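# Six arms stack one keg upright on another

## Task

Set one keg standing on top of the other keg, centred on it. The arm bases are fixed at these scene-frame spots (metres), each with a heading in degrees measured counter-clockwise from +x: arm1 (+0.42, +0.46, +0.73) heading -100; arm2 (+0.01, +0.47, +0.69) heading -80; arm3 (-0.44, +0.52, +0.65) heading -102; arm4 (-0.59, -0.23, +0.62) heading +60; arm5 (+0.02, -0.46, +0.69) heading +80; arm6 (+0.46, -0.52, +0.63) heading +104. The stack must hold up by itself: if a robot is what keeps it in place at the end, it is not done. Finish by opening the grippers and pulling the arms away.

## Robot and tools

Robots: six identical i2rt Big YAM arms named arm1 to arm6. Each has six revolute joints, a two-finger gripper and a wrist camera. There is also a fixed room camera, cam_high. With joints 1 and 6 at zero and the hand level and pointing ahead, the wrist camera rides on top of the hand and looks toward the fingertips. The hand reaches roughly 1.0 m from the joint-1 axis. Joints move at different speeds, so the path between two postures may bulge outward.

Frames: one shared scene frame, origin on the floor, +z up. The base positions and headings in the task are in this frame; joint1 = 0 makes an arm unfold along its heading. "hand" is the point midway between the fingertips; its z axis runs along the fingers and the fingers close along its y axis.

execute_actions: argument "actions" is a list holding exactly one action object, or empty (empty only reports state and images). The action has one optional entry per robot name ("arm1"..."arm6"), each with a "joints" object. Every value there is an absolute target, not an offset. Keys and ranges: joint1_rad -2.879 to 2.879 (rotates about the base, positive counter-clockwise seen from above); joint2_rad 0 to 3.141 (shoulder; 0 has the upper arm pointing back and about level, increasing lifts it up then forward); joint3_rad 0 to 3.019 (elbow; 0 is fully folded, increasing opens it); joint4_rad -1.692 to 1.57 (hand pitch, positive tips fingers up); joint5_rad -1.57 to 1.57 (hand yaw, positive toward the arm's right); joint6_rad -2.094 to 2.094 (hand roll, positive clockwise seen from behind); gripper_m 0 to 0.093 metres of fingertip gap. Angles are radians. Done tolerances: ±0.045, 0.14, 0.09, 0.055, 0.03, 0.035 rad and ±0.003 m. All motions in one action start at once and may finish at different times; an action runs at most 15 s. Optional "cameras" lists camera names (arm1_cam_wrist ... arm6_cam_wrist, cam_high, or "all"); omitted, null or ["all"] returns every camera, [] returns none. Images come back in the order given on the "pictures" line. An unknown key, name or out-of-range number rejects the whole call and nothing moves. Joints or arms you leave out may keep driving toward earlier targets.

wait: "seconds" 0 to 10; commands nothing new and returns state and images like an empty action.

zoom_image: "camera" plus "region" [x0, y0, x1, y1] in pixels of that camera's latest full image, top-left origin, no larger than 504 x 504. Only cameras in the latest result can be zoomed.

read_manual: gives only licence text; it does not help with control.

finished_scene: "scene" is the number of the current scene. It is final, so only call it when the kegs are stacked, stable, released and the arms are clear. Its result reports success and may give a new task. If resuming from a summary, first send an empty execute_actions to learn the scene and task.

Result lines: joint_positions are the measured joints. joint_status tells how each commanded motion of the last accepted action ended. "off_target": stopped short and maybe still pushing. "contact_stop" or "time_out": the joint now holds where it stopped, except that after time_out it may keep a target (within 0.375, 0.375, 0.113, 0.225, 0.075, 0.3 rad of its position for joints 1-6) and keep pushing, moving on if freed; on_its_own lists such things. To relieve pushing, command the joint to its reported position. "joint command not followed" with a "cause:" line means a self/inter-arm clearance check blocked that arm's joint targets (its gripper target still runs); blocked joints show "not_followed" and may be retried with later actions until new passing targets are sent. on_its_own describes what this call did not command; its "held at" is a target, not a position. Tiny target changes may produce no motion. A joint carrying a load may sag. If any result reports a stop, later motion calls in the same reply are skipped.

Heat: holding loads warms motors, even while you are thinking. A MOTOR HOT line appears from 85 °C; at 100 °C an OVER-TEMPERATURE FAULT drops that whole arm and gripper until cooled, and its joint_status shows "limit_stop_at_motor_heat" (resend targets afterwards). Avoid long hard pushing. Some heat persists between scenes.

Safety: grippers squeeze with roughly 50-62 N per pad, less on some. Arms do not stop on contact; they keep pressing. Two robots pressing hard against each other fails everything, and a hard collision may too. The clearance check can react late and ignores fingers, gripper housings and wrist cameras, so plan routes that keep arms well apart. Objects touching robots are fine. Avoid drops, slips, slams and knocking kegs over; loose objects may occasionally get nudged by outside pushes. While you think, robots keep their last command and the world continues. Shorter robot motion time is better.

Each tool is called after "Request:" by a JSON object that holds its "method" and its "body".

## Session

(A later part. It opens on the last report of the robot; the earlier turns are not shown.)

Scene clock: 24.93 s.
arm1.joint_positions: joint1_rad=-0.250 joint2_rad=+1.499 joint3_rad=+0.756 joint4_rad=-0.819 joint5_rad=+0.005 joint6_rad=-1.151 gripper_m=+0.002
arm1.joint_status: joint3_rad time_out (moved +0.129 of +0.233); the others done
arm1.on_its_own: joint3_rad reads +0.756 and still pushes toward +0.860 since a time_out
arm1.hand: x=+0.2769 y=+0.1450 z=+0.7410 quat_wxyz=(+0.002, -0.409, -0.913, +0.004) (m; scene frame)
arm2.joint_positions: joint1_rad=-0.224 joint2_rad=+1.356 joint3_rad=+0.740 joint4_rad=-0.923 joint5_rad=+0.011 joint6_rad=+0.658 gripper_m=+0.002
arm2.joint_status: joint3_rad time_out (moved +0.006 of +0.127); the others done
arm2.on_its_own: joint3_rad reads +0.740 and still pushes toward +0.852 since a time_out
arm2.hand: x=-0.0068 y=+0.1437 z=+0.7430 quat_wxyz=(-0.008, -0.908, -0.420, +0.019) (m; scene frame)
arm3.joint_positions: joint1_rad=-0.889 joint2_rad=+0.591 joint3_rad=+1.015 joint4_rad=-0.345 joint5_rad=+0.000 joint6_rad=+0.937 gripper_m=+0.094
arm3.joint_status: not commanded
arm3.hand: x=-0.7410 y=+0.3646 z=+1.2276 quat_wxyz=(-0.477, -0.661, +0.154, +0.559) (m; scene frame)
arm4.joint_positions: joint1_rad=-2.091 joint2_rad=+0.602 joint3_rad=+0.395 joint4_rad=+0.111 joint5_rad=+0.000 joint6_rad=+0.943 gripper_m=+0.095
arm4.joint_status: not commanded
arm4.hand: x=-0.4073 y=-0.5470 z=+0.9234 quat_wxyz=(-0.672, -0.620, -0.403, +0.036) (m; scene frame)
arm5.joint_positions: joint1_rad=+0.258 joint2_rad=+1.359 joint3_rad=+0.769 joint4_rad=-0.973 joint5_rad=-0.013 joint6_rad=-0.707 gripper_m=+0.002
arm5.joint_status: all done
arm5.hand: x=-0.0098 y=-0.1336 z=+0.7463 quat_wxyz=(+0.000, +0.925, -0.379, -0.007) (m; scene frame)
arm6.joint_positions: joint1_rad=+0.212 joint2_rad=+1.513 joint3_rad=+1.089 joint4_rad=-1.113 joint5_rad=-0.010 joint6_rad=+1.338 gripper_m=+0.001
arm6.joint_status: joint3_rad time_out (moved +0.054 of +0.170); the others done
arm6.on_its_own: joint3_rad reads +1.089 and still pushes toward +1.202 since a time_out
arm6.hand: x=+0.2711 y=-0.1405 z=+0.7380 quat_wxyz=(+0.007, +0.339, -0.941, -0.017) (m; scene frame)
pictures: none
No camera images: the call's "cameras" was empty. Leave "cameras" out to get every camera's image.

Request:
{"method": "execute_actions", "body": {"actions": [{"arm1":{"joints":{"joint1_rad":-0.473,"joint2_rad":1.576,"joint3_rad":1.09,"joint4_rad":-0.887,"joint6_rad":-1.397}},"arm2":{"joints":{"joint1_rad":-0.539,"joint2_rad":1.376,"joint3_rad":0.985,"joint4_rad":-0.972,"joint6_rad":0.346}},"arm5":{"joints":{"joint1_rad":0.614,"joint2_rad":1.286,"joint3_rad":0.865,"joint4_rad":-0.967,"joint6_rad":-0.362}},"arm6":{"joints":{"joint1_rad":0.454,"joint2_rad":1.517,"joint3_rad":1.34,"joint4_rad":-1.176,"joint6_rad":1.551}}}], "cameras": []}}

Request:
{"method": "execute_actions", "body": {"actions": [{"arm1":{"joints":{"joint1_rad":-0.626,"joint2_rad":1.763,"joint3_rad":1.39,"joint4_rad":-0.981,"joint6_rad":-1.55}},"arm2":{"joints":{"joint1_rad":-0.766,"joint2_rad":1.537,"joint3_rad":1.197,"joint4_rad":-1.009,"joint6_rad":0.119}},"arm5":{"joints":{"joint1_rad":0.92,"joint2_rad":1.399,"joint3_rad":0.99,"joint4_rad":-0.973,"joint6_rad":-0.056}},"arm6":{"joints":{"joint1_rad":0.648,"joint2_rad":1.672,"joint3_rad":1.56,"joint4_rad":-1.231,"joint6_rad":1.744}}}], "cameras": []}}

Scene clock: 27.47 s.
arm1.joint_positions: joint1_rad=-0.479 joint2_rad=+1.676 joint3_rad=+0.981 joint4_rad=-0.867 joint5_rad=+0.005 joint6_rad=-1.383 gripper_m=+0.002
arm1.joint_status: joint3_rad time_out (moved +0.226 of +0.334); the others done
arm1.on_its_own: joint3_rad reads +0.981 and still pushes toward +1.090 since a time_out
arm1.hand: x=+0.1613 y=+0.1230 z=+0.7414 quat_wxyz=(+0.003, -0.407, -0.913, +0.004) (m; scene frame)
arm2.joint_positions: joint1_rad=-0.532 joint2_rad=+1.493 joint3_rad=+0.876 joint4_rad=-0.933 joint5_rad=+0.001 joint6_rad=+0.346 gripper_m=+0.001
arm2.joint_status: joint3_rad time_out (moved +0.137 of +0.245); the others done
arm2.on_its_own: joint3_rad reads +0.876 and still pushes toward +0.985 since a time_out
arm2.hand: x=-0.1208 y=+0.1167 z=+0.7432 quat_wxyz=(-0.004, -0.907, -0.421, +0.015) (m; scene frame)
arm3.joint_positions: joint1_rad=-0.889 joint2_rad=+0.591 joint3_rad=+1.015 joint4_rad=-0.345 joint5_rad=+0.000 joint6_rad=+0.937 gripper_m=+0.094
arm3.joint_status: not commanded
arm3.hand: x=-0.7410 y=+0.3646 z=+1.2276 quat_wxyz=(-0.477, -0.661, +0.154, +0.559) (m; scene frame)
arm4.joint_positions: joint1_rad=-2.091 joint2_rad=+0.602 joint3_rad=+0.395 joint4_rad=+0.111 joint5_rad=+0.000 joint6_rad=+0.943 gripper_m=+0.095
arm4.joint_status: not commanded
arm4.hand: x=-0.4073 y=-0.5470 z=+0.9234 quat_wxyz=(-0.672, -0.620, -0.403, +0.036) (m; scene frame)
arm5.joint_positions: joint1_rad=+0.613 joint2_rad=+1.369 joint3_rad=+0.770 joint4_rad=-0.957 joint5_rad=-0.011 joint6_rad=-0.351 gripper_m=+0.002
arm5.joint_status: joint3_rad time_out (moved +0.001 of +0.096); the others done
arm5.on_its_own: joint3_rad reads +0.770 and still pushes toward +0.865 since a time_out
arm5.hand: x=-0.1227 y=-0.1607 z=+0.7437 quat_wxyz=(-0.001, +0.925, -0.380, -0.009) (m; scene frame)
arm6.joint_positions: joint1_rad=+0.457 joint2_rad=+1.623 joint3_rad=+1.218 joint4_rad=-1.134 joint5_rad=-0.003 joint6_rad=+1.581 gripper_m=+0.001
arm6.joint_status: joint3_rad time_out (moved +0.128 of +0.251); the others done
arm6.on_its_own: joint3_rad reads +1.218 and still pushes toward +1.330 since a time_out
arm6.hand: x=+0.1570 y=-0.1633 z=+0.7372 quat_wxyz=(+0.008, +0.340, -0.940, -0.015) (m; scene frame)
pictures: none
No camera images: the call's "cameras" was empty. Leave "cameras" out to get every camera's image.

not run: a stop came earlier in this reply.

Request:
{"method": "execute_actions", "body": {"actions": [{"arm1":{"joints":{"joint1_rad":-0.626,"joint2_rad":1.763,"joint3_rad":1.39,"joint4_rad":-0.981,"joint6_rad":-1.55}},"arm2":{"joints":{"joint1_rad":-0.766,"joint2_rad":1.537,"joint3_rad":1.197,"joint4_rad":-1.009,"joint6_rad":0.119}},"arm5":{"joints":{"joint1_rad":0.92,"joint2_rad":1.399,"joint3_rad":0.99,"joint4_rad":-0.973,"joint6_rad":-0.056}},"arm6":{"joints":{"joint1_rad":0.648,"joint2_rad":1.672,"joint3_rad":1.56,"joint4_rad":-1.231,"joint6_rad":1.76}}}], "cameras": []}}

Request:
{"method": "execute_actions", "body": {"actions": [{"arm1":{"joints":{"joint1_rad":-0.731,"joint2_rad":1.976,"joint3_rad":1.775,"joint4_rad":-1.13,"joint6_rad":-1.655}},"arm2":{"joints":{"joint1_rad":-0.923,"joint2_rad":1.725,"joint3_rad":1.485,"joint4_rad":-1.092,"joint6_rad":-0.038}},"arm5":{"joints":{"joint1_rad":1.141,"joint2_rad":1.561,"joint3_rad":1.21,"joint4_rad":-1.012,"joint6_rad":0.165}},"arm6":{"joints":{"joint1_rad":0.792,"joint2_rad":1.872,"joint3_rad":1.88,"joint4_rad":-1.339,"joint6_rad":1.91}}}], "cameras": ["cam_high"]}}

Scene clock: 30.13 s.
arm1.joint_positions: joint1_rad=-0.632 joint2_rad=+1.881 joint3_rad=+1.276 joint4_rad=-0.958 joint5_rad=+0.003 joint6_rad=-1.534 gripper_m=+0.002
arm1.joint_status: joint3_rad time_out (moved +0.295 of +0.409); the others done
arm1.on_its_own: joint3_rad reads +1.276 and still pushes toward +1.389 since a time_out
arm1.hand: x=+0.0458 y=+0.1015 z=+0.7390 quat_wxyz=(+0.002, -0.409, -0.913, +0.003) (m; scene frame)
arm2.joint_positions: joint1_rad=-0.755 joint2_rad=+1.682 joint3_rad=+1.089 joint4_rad=-0.969 joint5_rad=-0.005 joint6_rad=+0.126 gripper_m=+0.001
arm2.joint_status: joint2_rad time_out (moved +0.189 of +0.044); joint3_rad time_out (moved +0.213 of +0.321); the others done
arm2.on_its_own: joint2_rad reads +1.682 and still pushes toward +1.537 since a time_out; joint3_rad reads +1.089 and still pushes toward +1.197 since a time_out
arm2.hand: x=-0.2349 y=+0.0926 z=+0.7384 quat_wxyz=(-0.001, -0.907, -0.420, +0.010) (m; scene frame)
arm3.joint_positions: joint1_rad=-0.889 joint2_rad=+0.591 joint3_rad=+1.015 joint4_rad=-0.345 joint5_rad=+0.000 joint6_rad=+0.937 gripper_m=+0.094
arm3.joint_status: not commanded
arm3.hand: x=-0.7410 y=+0.3646 z=+1.2276 quat_wxyz=(-0.477, -0.661, +0.154, +0.559) (m; scene frame)
arm4.joint_positions: joint1_rad=-2.091 joint2_rad=+0.602 joint3_rad=+0.395 joint4_rad=+0.111 joint5_rad=+0.000 joint6_rad=+0.943 gripper_m=+0.095
arm4.joint_status: not commanded
arm4.hand: x=-0.4073 y=-0.5470 z=+0.9234 quat_wxyz=(-0.672, -0.620, -0.403, +0.036) (m; scene frame)
arm5.joint_positions: joint1_rad=+0.921 joint2_rad=+1.495 joint3_rad=+0.888 joint4_rad=-0.956 joint5_rad=-0.011 joint6_rad=-0.041 gripper_m=+0.002
arm5.joint_status: joint3_rad time_out (moved +0.118 of +0.220); the others done
arm5.on_its_own: joint3_rad reads +0.888 and still pushes toward +0.990 since a time_out
arm5.hand: x=-0.2373 y=-0.1849 z=+0.7393 quat_wxyz=(+0.003, +0.925, -0.381, -0.006) (m; scene frame)
arm6.joint_positions: joint1_rad=+0.652 joint2_rad=+1.792 joint3_rad=+1.436 joint4_rad=-1.187 joint5_rad=+0.003 joint6_rad=+1.781 gripper_m=+0.001
arm6.joint_status: joint3_rad time_out (moved +0.219 of +0.342); the others done
arm6.on_its_own: joint3_rad reads +1.436 and still pushes toward +1.549 since a time_out
arm6.hand: x=+0.0411 y=-0.1857 z=+0.7348 quat_wxyz=(+0.007, +0.338, -0.941, -0.014) (m; scene frame)
pictures: none
No camera images: the call's "cameras" was empty. Leave "cameras" out to get every camera's image.

not run: a stop came earlier in this reply.

Request:
{"method": "execute_actions", "body": {"actions": [{"arm1":{"joints":{"joint1_rad":-0.731,"joint2_rad":1.976,"joint3_rad":1.775,"joint4_rad":-1.13,"joint6_rad":-1.655}},"arm2":{"joints":{"joint1_rad":-0.923,"joint2_rad":1.725,"joint3_rad":1.485,"joint4_rad":-1.092,"joint6_rad":-0.038}},"arm5":{"joints":{"joint1_rad":1.141,"joint2_rad":1.561,"joint3_rad":1.21,"joint4_rad":-1.012,"joint6_rad":0.165}},"arm6":{"joints":{"joint1_rad":0.792,"joint2_rad":1.872,"joint3_rad":1.88,"joint4_rad":-1.339,"joint6_rad":1.91}}}], "cameras": ["cam_high"]}}

Scene clock: 32.87 s.
arm1.joint_positions: joint1_rad=-0.734 joint2_rad=+2.111 joint3_rad=+1.641 joint4_rad=-1.099 joint5_rad=+0.005 joint6_rad=-1.632 gripper_m=+0.002
arm1.joint_status: joint3_rad time_out (moved +0.364 of +0.499); the others done
arm1.on_its_own: joint3_rad reads +1.641 and still pushes toward +1.753 since a time_out
arm1.hand: x=-0.0654 y=+0.0815 z=+0.7330 quat_wxyz=(+0.002, -0.410, -0.912, -0.001) (m; scene frame)
arm2.joint_positions: joint1_rad=-0.907 joint2_rad=+1.893 joint3_rad=+1.362 joint4_rad=-1.041 joint5_rad=-0.010 joint6_rad=-0.023 gripper_m=+0.001
arm2.joint_status: joint2_rad time_out (moved +0.212 of +0.043); joint3_rad time_out (moved +0.273 of +0.396); the others done
arm2.on_its_own: joint2_rad reads +1.893 and still pushes toward +1.725 since a time_out; joint3_rad reads +1.362 and still pushes toward +1.475 since a time_out
arm2.hand: x=-0.3457 y=+0.0702 z=+0.7289 quat_wxyz=(-0.001, -0.908, -0.418, +0.005) (m; scene frame)
arm3.joint_positions: joint1_rad=-0.889 joint2_rad=+0.591 joint3_rad=+1.015 joint4_rad=-0.345 joint5_rad=+0.000 joint6_rad=+0.937 gripper_m=+0.094
arm3.joint_status: not commanded
arm3.hand: x=-0.7410 y=+0.3646 z=+1.2276 quat_wxyz=(-0.477, -0.661, +0.154, +0.559) (m; scene frame)
arm4.joint_positions: joint1_rad=-2.091 joint2_rad=+0.602 joint3_rad=+0.395 joint4_rad=+0.111 joint5_rad=+0.000 joint6_rad=+0.943 gripper_m=+0.095
arm4.joint_status: not commanded
arm4.hand: x=-0.4073 y=-0.5470 z=+0.9234 quat_wxyz=(-0.672, -0.620, -0.403, +0.036) (m; scene frame)
arm5.joint_positions: joint1_rad=+1.139 joint2_rad=+1.681 joint3_rad=+1.092 joint4_rad=-0.989 joint5_rad=-0.012 joint6_rad=+0.179 gripper_m=+0.002
arm5.joint_status: joint3_rad time_out (moved +0.204 of +0.322); the others done
arm5.on_its_own: joint3_rad reads +1.092 and still pushes toward +1.204 since a time_out
arm5.hand: x=-0.3484 y=-0.2072 z=+0.7309 quat_wxyz=(+0.007, +0.924, -0.382, +0.002) (m; scene frame)
arm6.joint_positions: joint1_rad=+0.792 joint2_rad=+2.007 joint3_rad=+1.744 joint4_rad=-1.290 joint5_rad=+0.005 joint6_rad=+1.926 gripper_m=+0.001
arm6.joint_status: joint3_rad time_out (moved +0.308 of +0.444); the others done
arm6.on_its_own: joint3_rad reads +1.744 and still pushes toward +1.857 since a time_out
arm6.hand: x=-0.0710 y=-0.2068 z=+0.7288 quat_wxyz=(+0.005, +0.336, -0.942, -0.009) (m; scene frame)
pictures: cam_high
Images, in order (width x height): cam_high 672x504.

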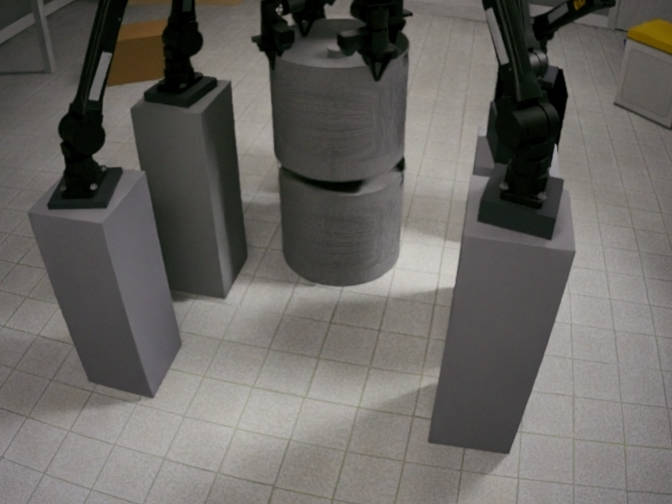

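Request:
{"method": "execute_actions", "body": {"actions": [{"arm1":{"joints":{"joint2_rad":2.04,"joint3_rad":1.725,"joint4_rad":-1.032}},"arm2":{"joints":{"joint2_rad":1.77,"joint3_rad":1.425,"joint4_rad":-0.978}},"arm5":{"joints":{"joint2_rad":1.633,"joint3_rad":1.145,"joint4_rad":-0.881}},"arm6":{"joints":{"joint2_rad":1.909,"joint3_rad":1.79,"joint4_rad":-1.227}}}], "cameras": ["cam_high"]}}

Request:
{"method": "zoom_image", "body": {"camera": "cam_high", "region": [240, 90, 450, 290]}}

Scene clock: 35.03 s.
arm1.joint_positions: joint1_rad=-0.737 joint2_rad=+2.170 joint3_rad=+1.640 joint4_rad=-1.032 joint5_rad=+0.010 joint6_rad=-1.630 gripper_m=+0.002
arm1.joint_status: all done
arm1.hand: x=-0.0732 y=+0.0792 z=+0.6976 quat_wxyz=(+0.006, -0.413, -0.911, +0.001) (m; scene frame)
arm2.joint_positions: joint1_rad=-0.913 joint2_rad=+1.949 joint3_rad=+1.345 joint4_rad=-0.964 joint5_rad=-0.003 joint6_rad=-0.023 gripper_m=+0.001
arm2.joint_status: joint2_rad time_out (moved +0.055 of -0.123); the others done
arm2.on_its_own: joint2_rad reads +1.949 and still pushes toward +1.770 since a time_out
arm2.hand: x=-0.3524 y=+0.0697 z=+0.6949 quat_wxyz=(+0.001, -0.909, -0.416, +0.008) (m; scene frame)
arm3.joint_positions: joint1_rad=-0.889 joint2_rad=+0.591 joint3_rad=+1.015 joint4_rad=-0.345 joint5_rad=+0.000 joint6_rad=+0.937 gripper_m=+0.094
arm3.joint_status: not commanded
arm3.hand: x=-0.7410 y=+0.3646 z=+1.2276 quat_wxyz=(-0.477, -0.661, +0.154, +0.559) (m; scene frame)
arm4.joint_positions: joint1_rad=-2.091 joint2_rad=+0.602 joint3_rad=+0.395 joint4_rad=+0.111 joint5_rad=+0.000 joint6_rad=+0.943 gripper_m=+0.095
arm4.joint_status: not commanded
arm4.hand: x=-0.4073 y=-0.5470 z=+0.9234 quat_wxyz=(-0.672, -0.620, -0.403, +0.036) (m; scene frame)
arm5.joint_positions: joint1_rad=+1.143 joint2_rad=+1.751 joint3_rad=+1.076 joint4_rad=-0.897 joint5_rad=-0.023 joint6_rad=+0.182 gripper_m=+0.002
arm5.joint_status: all done
arm5.hand: x=-0.3569 y=-0.2061 z=+0.6960 quat_wxyz=(+0.011, +0.924, -0.381, -0.002) (m; scene frame)
arm6.joint_positions: joint1_rad=+0.798 joint2_rad=+2.050 joint3_rad=+1.719 joint4_rad=-1.211 joint5_rad=-0.001 joint6_rad=+1.933 gripper_m=+0.001
arm6.joint_status: joint2_rad off_target (ended at +2.050, target +1.909); the others done
arm6.hand: x=-0.0803 y=-0.2066 z=+0.6940 quat_wxyz=(+0.010, +0.335, -0.942, -0.011) (m; scene frame)
pictures: cam_high
Images, in order (width x height): cam_high 672x504.

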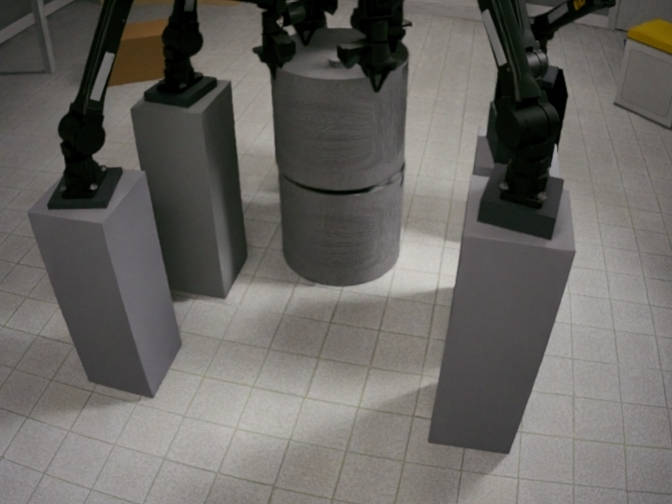

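Region (240, 90, 450, 290) of cam_high's 672x504 image, scaled by 2.400, with more detail than that image has; it fills the top 480 rows of this view, and the rest is white.

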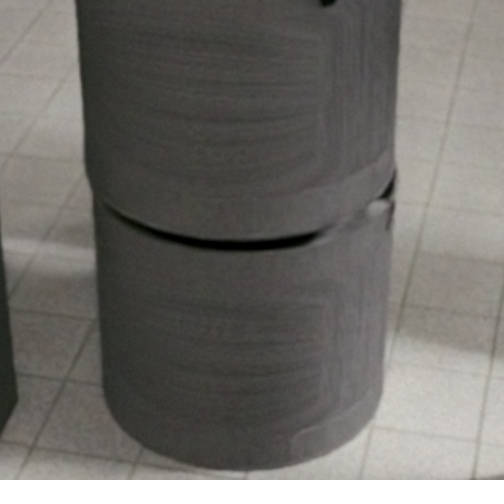

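Request:
{"method": "execute_actions", "body": {"actions": [{"arm1":{"joints":{"joint1_rad":-0.745,"joint2_rad":2.10,"joint3_rad":1.675,"joint4_rad":-0.99}},"arm2":{"joints":{"joint1_rad":-0.935,"joint2_rad":1.845,"joint3_rad":1.375,"joint4_rad":-0.93}},"arm5":{"joints":{"joint1_rad":1.125,"joint2_rad":1.71,"joint3_rad":1.105,"joint4_rad":-0.83}},"arm6":{"joints":{"joint1_rad":0.78,"joint2_rad":1.975,"joint3_rad":1.735,"joint4_rad":-1.18}}}], "cameras": ["cam_high"]}}

Request:
{"method": "zoom_image", "body": {"camera": "cam_high", "region": [240, 90, 450, 290]}}

Scene clock: 36.10 s.
arm1.joint_positions: joint1_rad=-0.744 joint2_rad=+2.195 joint3_rad=+1.617 joint4_rad=-0.983 joint5_rad=+0.000 joint6_rad=-1.633 gripper_m=+0.002
arm1.joint_status: all done
arm1.hand: x=-0.0726 y=+0.0831 z=+0.6749 quat_wxyz=(+0.001, -0.414, -0.910, +0.004) (m; scene frame)
arm2.joint_positions: joint1_rad=-0.920 joint2_rad=+1.985 joint3_rad=+1.320 joint4_rad=-0.911 joint5_rad=-0.014 joint6_rad=-0.028 gripper_m=+0.001
arm2.joint_status: joint2_rad off_target (ended at +1.985, target +1.845); the others done
arm2.hand: x=-0.3515 y=+0.0742 z=+0.6685 quat_wxyz=(-0.002, -0.910, -0.415, +0.002) (m; scene frame)
arm3.joint_positions: joint1_rad=-0.889 joint2_rad=+0.591 joint3_rad=+1.015 joint4_rad=-0.345 joint5_rad=+0.000 joint6_rad=+0.937 gripper_m=+0.094
arm3.joint_status: not commanded
arm3.hand: x=-0.7410 y=+0.3646 z=+1.2276 quat_wxyz=(-0.477, -0.661, +0.154, +0.559) (m; scene frame)
arm4.joint_positions: joint1_rad=-2.091 joint2_rad=+0.602 joint3_rad=+0.395 joint4_rad=+0.111 joint5_rad=+0.000 joint6_rad=+0.943 gripper_m=+0.095
arm4.joint_status: not commanded
arm4.hand: x=-0.4073 y=-0.5470 z=+0.9234 quat_wxyz=(-0.672, -0.620, -0.403, +0.036) (m; scene frame)
arm5.joint_positions: joint1_rad=+1.138 joint2_rad=+1.797 joint3_rad=+1.058 joint4_rad=-0.832 joint5_rad=-0.018 joint6_rad=+0.181 gripper_m=+0.002
arm5.joint_status: all done
arm5.hand: x=-0.3557 y=-0.2032 z=+0.6708 quat_wxyz=(+0.009, +0.924, -0.383, -0.001) (m; scene frame)
arm6.joint_positions: joint1_rad=+0.793 joint2_rad=+2.071 joint3_rad=+1.691 joint4_rad=-1.160 joint5_rad=-0.001 joint6_rad=+1.933 gripper_m=+0.001
arm6.joint_status: all done
arm6.hand: x=-0.0792 y=-0.2034 z=+0.6716 quat_wxyz=(+0.011, +0.333, -0.943, -0.012) (m; scene frame)
pictures: cam_high
Images, in order (width x height): cam_high 672x504.

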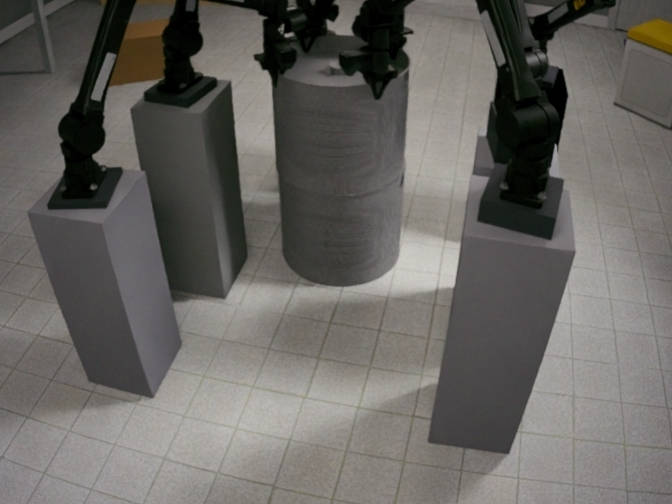

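Region (240, 90, 450, 290) of cam_high's 672x504 image, scaled by 2.400, with more detail than that image has; it fills the top 480 rows of this view, and the rest is white.

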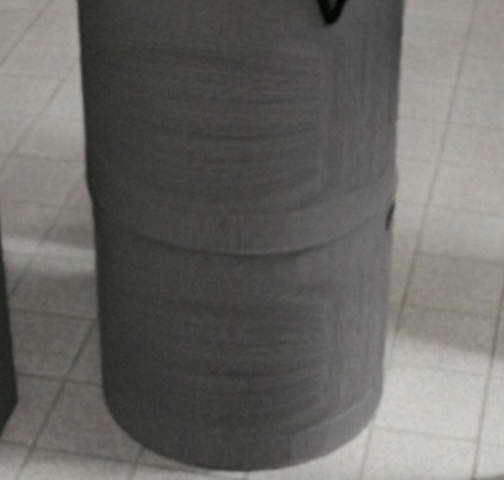

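Request:
{"method": "execute_actions", "body": {"actions": [{"arm1":{"joints":{"joint2_rad":2.17,"joint3_rad":1.63,"gripper_m":0.06}},"arm2":{"joints":{"joint2_rad":1.95,"joint3_rad":1.33,"gripper_m":0.06}},"arm5":{"joints":{"joint2_rad":1.77,"joint3_rad":1.07,"gripper_m":0.06}},"arm6":{"joints":{"joint2_rad":2.05,"joint3_rad":1.70,"gripper_m":0.06}}}], "cameras": []}}

Request:
{"method": "execute_actions", "body": {"actions": [{"arm1":{"joints":{"joint2_rad":2.06,"joint3_rad":1.73,"joint4_rad":-1.21}},"arm2":{"joints":{"joint2_rad":1.81,"joint3_rad":1.455,"joint4_rad":-1.185}},"arm5":{"joints":{"joint2_rad":1.61,"joint3_rad":1.18,"joint4_rad":-1.115}},"arm6":{"joints":{"joint2_rad":1.98,"joint3_rad":1.865,"joint4_rad":-1.43}}}], "cameras": ["arm1_cam_wrist","arm2_cam_wrist","arm5_cam_wrist","arm6_cam_wrist"]}}

Request:
{"method": "execute_actions", "body": {"actions": [{"arm1":{"joints":{"joint2_rad":1.4}},"arm2":{"joints":{"joint2_rad":1.2}},"arm5":{"joints":{"joint2_rad":1.0}},"arm6":{"joints":{"joint2_rad":1.3}}}], "cameras": ["cam_high","arm1_cam_wrist","arm2_cam_wrist","arm5_cam_wrist","arm6_cam_wrist"]}}

Scene clock: 37.47 s.
arm1.joint_positions: joint1_rad=-0.745 joint2_rad=+2.168 joint3_rad=+1.617 joint4_rad=-0.985 joint5_rad=+0.001 joint6_rad=-1.645 gripper_m=+0.060
arm1.joint_status: all done
arm1.hand: x=-0.0764 y=+0.0807 z=+0.6913 quat_wxyz=(+0.008, -0.409, -0.912, +0.015) (m; scene frame)
arm2.joint_positions: joint1_rad=-0.925 joint2_rad=+1.963 joint3_rad=+1.320 joint4_rad=-0.919 joint5_rad=-0.002 joint6_rad=-0.029 gripper_m=+0.060
arm2.joint_status: all done
arm2.hand: x=-0.3557 y=+0.0760 z=+0.6799 quat_wxyz=(+0.000, -0.911, -0.413, +0.011) (m; scene frame)
arm3.joint_positions: joint1_rad=-0.889 joint2_rad=+0.591 joint3_rad=+1.015 joint4_rad=-0.345 joint5_rad=+0.000 joint6_rad=+0.937 gripper_m=+0.094
arm3.joint_status: not commanded
arm3.hand: x=-0.7410 y=+0.3646 z=+1.2276 quat_wxyz=(-0.477, -0.661, +0.154, +0.559) (m; scene frame)
arm4.joint_positions: joint1_rad=-2.091 joint2_rad=+0.602 joint3_rad=+0.395 joint4_rad=+0.111 joint5_rad=+0.000 joint6_rad=+0.943 gripper_m=+0.095
arm4.joint_status: not commanded
arm4.hand: x=-0.4073 y=-0.5470 z=+0.9234 quat_wxyz=(-0.672, -0.620, -0.403, +0.036) (m; scene frame)
arm5.joint_positions: joint1_rad=+1.136 joint2_rad=+1.753 joint3_rad=+1.058 joint4_rad=-0.832 joint5_rad=-0.003 joint6_rad=+0.180 gripper_m=+0.060
arm5.joint_status: all done
arm5.hand: x=-0.3588 y=-0.1969 z=+0.6899 quat_wxyz=(-0.003, +0.923, -0.383, -0.021) (m; scene frame)
arm6.joint_positions: joint1_rad=+0.788 joint2_rad=+2.034 joint3_rad=+1.691 joint4_rad=-1.163 joint5_rad=-0.001 joint6_rad=+1.919 gripper_m=+0.060
arm6.joint_status: all done
arm6.hand: x=-0.0793 y=-0.1998 z=+0.6937 quat_wxyz=(+0.022, +0.337, -0.941, -0.025) (m; scene frame)
pictures: none
No camera images: the call's "cameras" was empty. Leave "cameras" out to get every camera's image.

Scene clock: 38.67 s.
arm1.joint_positions: joint1_rad=-0.745 joint2_rad=+2.058 joint3_rad=+1.692 joint4_rad=-1.202 joint5_rad=+0.001 joint6_rad=-1.645 gripper_m=+0.060
arm1.joint_status: all done
arm1.hand: x=-0.0700 y=+0.0857 z=+0.7823 quat_wxyz=(+0.000, -0.409, -0.912, +0.001) (m; scene frame)
arm2.joint_positions: joint1_rad=-0.925 joint2_rad=+1.811 joint3_rad=+1.420 joint4_rad=-1.173 joint5_rad=-0.002 joint6_rad=-0.029 gripper_m=+0.060
arm2.joint_status: all done
arm2.hand: x=-0.3508 y=+0.0793 z=+0.7909 quat_wxyz=(+0.001, -0.911, -0.413, +0.010) (m; scene frame)
arm3.joint_positions: joint1_rad=-0.889 joint2_rad=+0.591 joint3_rad=+1.015 joint4_rad=-0.345 joint5_rad=+0.000 joint6_rad=+0.937 gripper_m=+0.094
arm3.joint_status: not commanded
arm3.hand: x=-0.7410 y=+0.3646 z=+1.2276 quat_wxyz=(-0.477, -0.661, +0.154, +0.559) (m; scene frame)
arm4.joint_positions: joint1_rad=-2.091 joint2_rad=+0.602 joint3_rad=+0.395 joint4_rad=+0.111 joint5_rad=+0.000 joint6_rad=+0.943 gripper_m=+0.095
arm4.joint_status: not commanded
arm4.hand: x=-0.4073 y=-0.5470 z=+0.9234 quat_wxyz=(-0.672, -0.620, -0.403, +0.036) (m; scene frame)
arm5.joint_positions: joint1_rad=+1.136 joint2_rad=+1.588 joint3_rad=+1.150 joint4_rad=-1.105 joint5_rad=-0.003 joint6_rad=+0.180 gripper_m=+0.060
arm5.joint_status: all done
arm5.hand: x=-0.3487 y=-0.2039 z=+0.7898 quat_wxyz=(-0.002, +0.924, -0.383, -0.014) (m; scene frame)
arm6.joint_positions: joint1_rad=+0.788 joint2_rad=+1.963 joint3_rad=+1.826 joint4_rad=-1.413 joint5_rad=-0.001 joint6_rad=+1.918 gripper_m=+0.060
arm6.joint_status: all done
arm6.hand: x=-0.0667 y=-0.2073 z=+0.7853 quat_wxyz=(+0.008, +0.337, -0.941, -0.008) (m; scene frame)
pictures: arm1_cam_wrist, arm2_cam_wrist, arm5_cam_wrist, arm6_cam_wrist
Images, in order (width x height): arm1_cam_wrist 672x504, arm2_cam_wrist 672x504, arm5_cam_wrist 672x504, arm6_cam_wrist 672x504.

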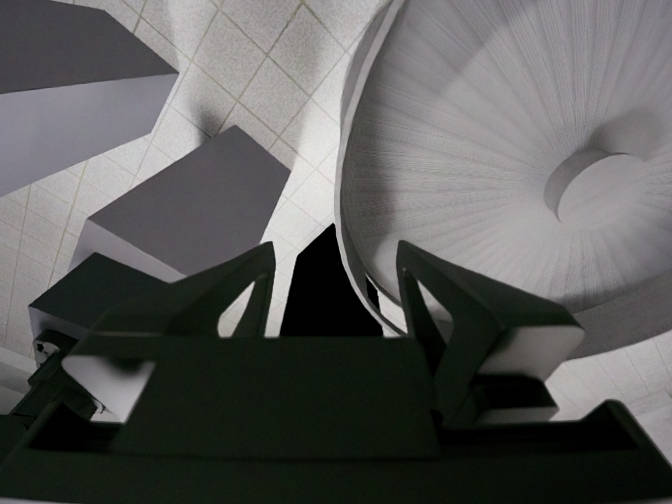

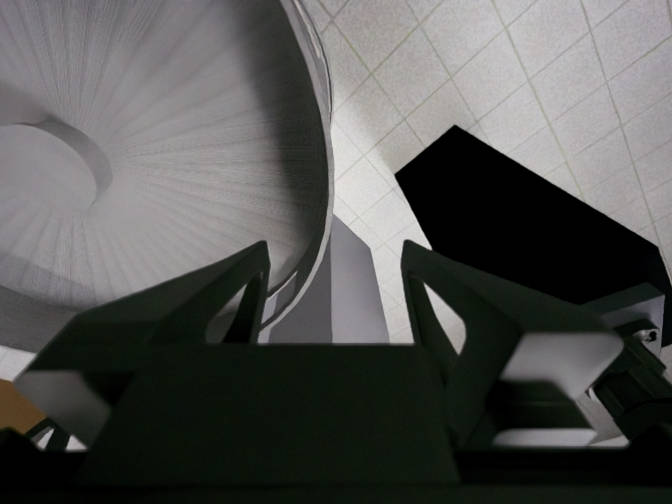

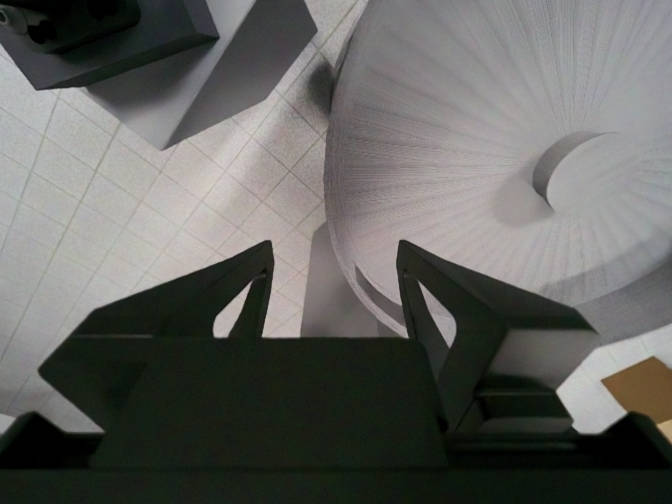

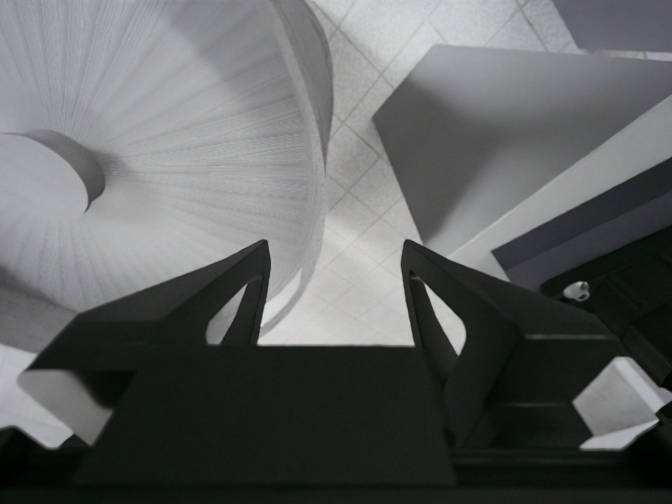

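Scene clock: 40.53 s.
arm1.joint_positions: joint1_rad=-0.745 joint2_rad=+1.414 joint3_rad=+1.716 joint4_rad=-1.204 joint5_rad=+0.001 joint6_rad=-1.645 gripper_m=+0.060
arm1.joint_status: all done
arm1.hand: x=-0.0153 y=+0.1279 z=+1.1674 quat_wxyz=(+0.156, -0.387, -0.862, +0.288) (m; scene frame)
arm2.joint_positions: joint1_rad=-0.925 joint2_rad=+1.209 joint3_rad=+1.420 joint4_rad=-1.174 joint5_rad=-0.002 joint6_rad=-0.029 gripper_m=+0.060
arm2.joint_status: all done
arm2.hand: x=-0.3001 y=+0.1289 z=+1.0864 quat_wxyz=(-0.114, -0.866, -0.395, +0.283) (m; scene frame)
arm3.joint_positions: joint1_rad=-0.889 joint2_rad=+0.591 joint3_rad=+1.015 joint4_rad=-0.345 joint5_rad=+0.000 joint6_rad=+0.937 gripper_m=+0.094
arm3.joint_status: not commanded
arm3.hand: x=-0.7410 y=+0.3646 z=+1.2276 quat_wxyz=(-0.477, -0.661, +0.154, +0.559) (m; scene frame)
arm4.joint_positions: joint1_rad=-2.091 joint2_rad=+0.602 joint3_rad=+0.395 joint4_rad=+0.111 joint5_rad=+0.000 joint6_rad=+0.943 gripper_m=+0.095
arm4.joint_status: not commanded
arm4.hand: x=-0.4073 y=-0.5470 z=+0.9234 quat_wxyz=(-0.672, -0.620, -0.403, +0.036) (m; scene frame)
arm5.joint_positions: joint1_rad=+1.136 joint2_rad=+0.988 joint3_rad=+1.150 joint4_rad=-1.106 joint5_rad=-0.003 joint6_rad=+0.180 gripper_m=+0.060
arm5.joint_status: all done
arm5.hand: x=-0.3015 y=-0.2367 z=+1.0361 quat_wxyz=(-0.064, +0.879, -0.364, -0.301) (m; scene frame)
arm6.joint_positions: joint1_rad=+0.788 joint2_rad=+1.305 joint3_rad=+1.865 joint4_rad=-1.413 joint5_rad=-0.001 joint6_rad=+1.918 gripper_m=+0.060
arm6.joint_status: all done
arm6.hand: x=+0.0540 y=-0.2789 z=+1.1597 quat_wxyz=(+0.225, +0.316, -0.881, -0.271) (m; scene frame)
pictures: arm1_cam_wrist, arm2_cam_wrist, arm5_cam_wrist, arm6_cam_wrist, cam_high
Images, in order (width x height): arm1_cam_wrist 672x504, arm2_cam_wrist 672x504, arm5_cam_wrist 672x504, arm6_cam_wrist 672x504, cam_high 672x504.

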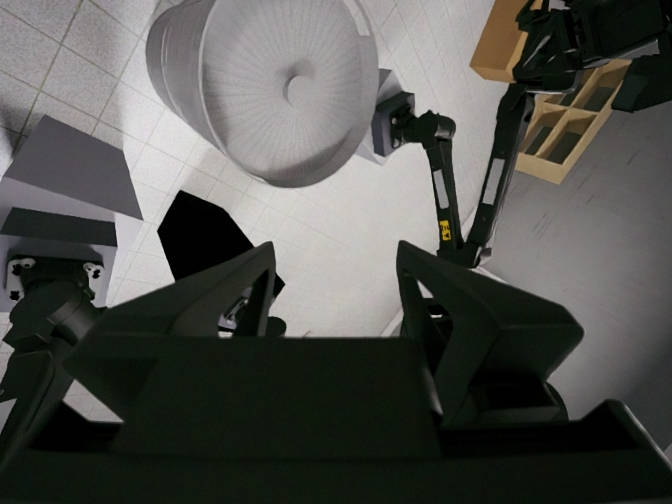

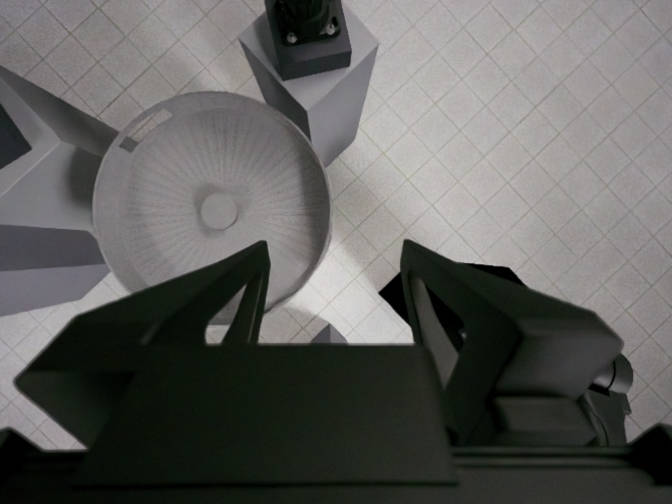

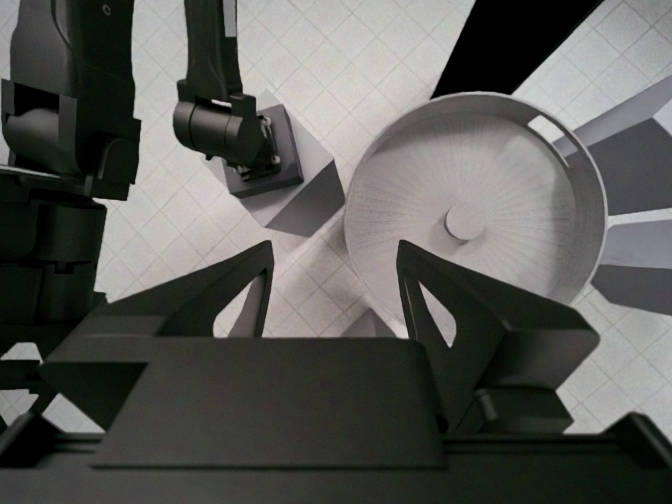

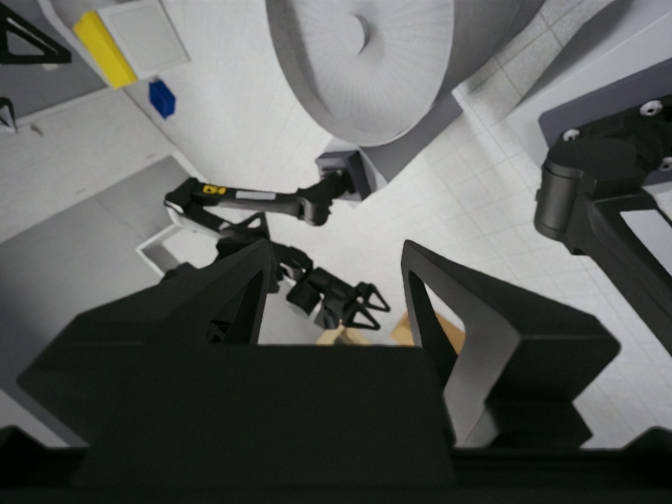

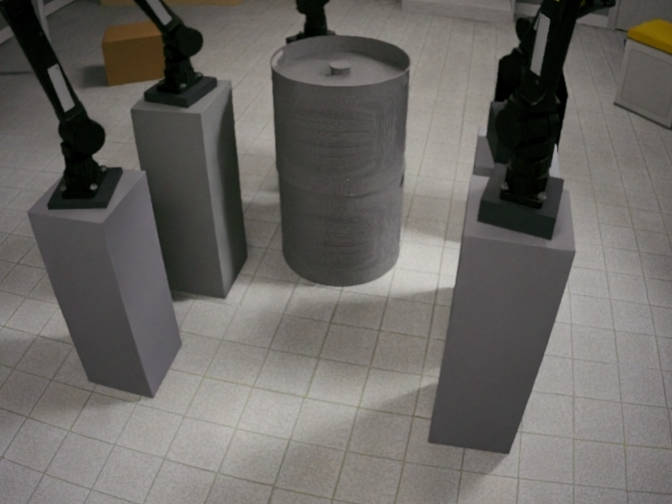

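Request:
{"method": "finished_scene", "body": {"scene": 2}}

The scene is finished: the task was done.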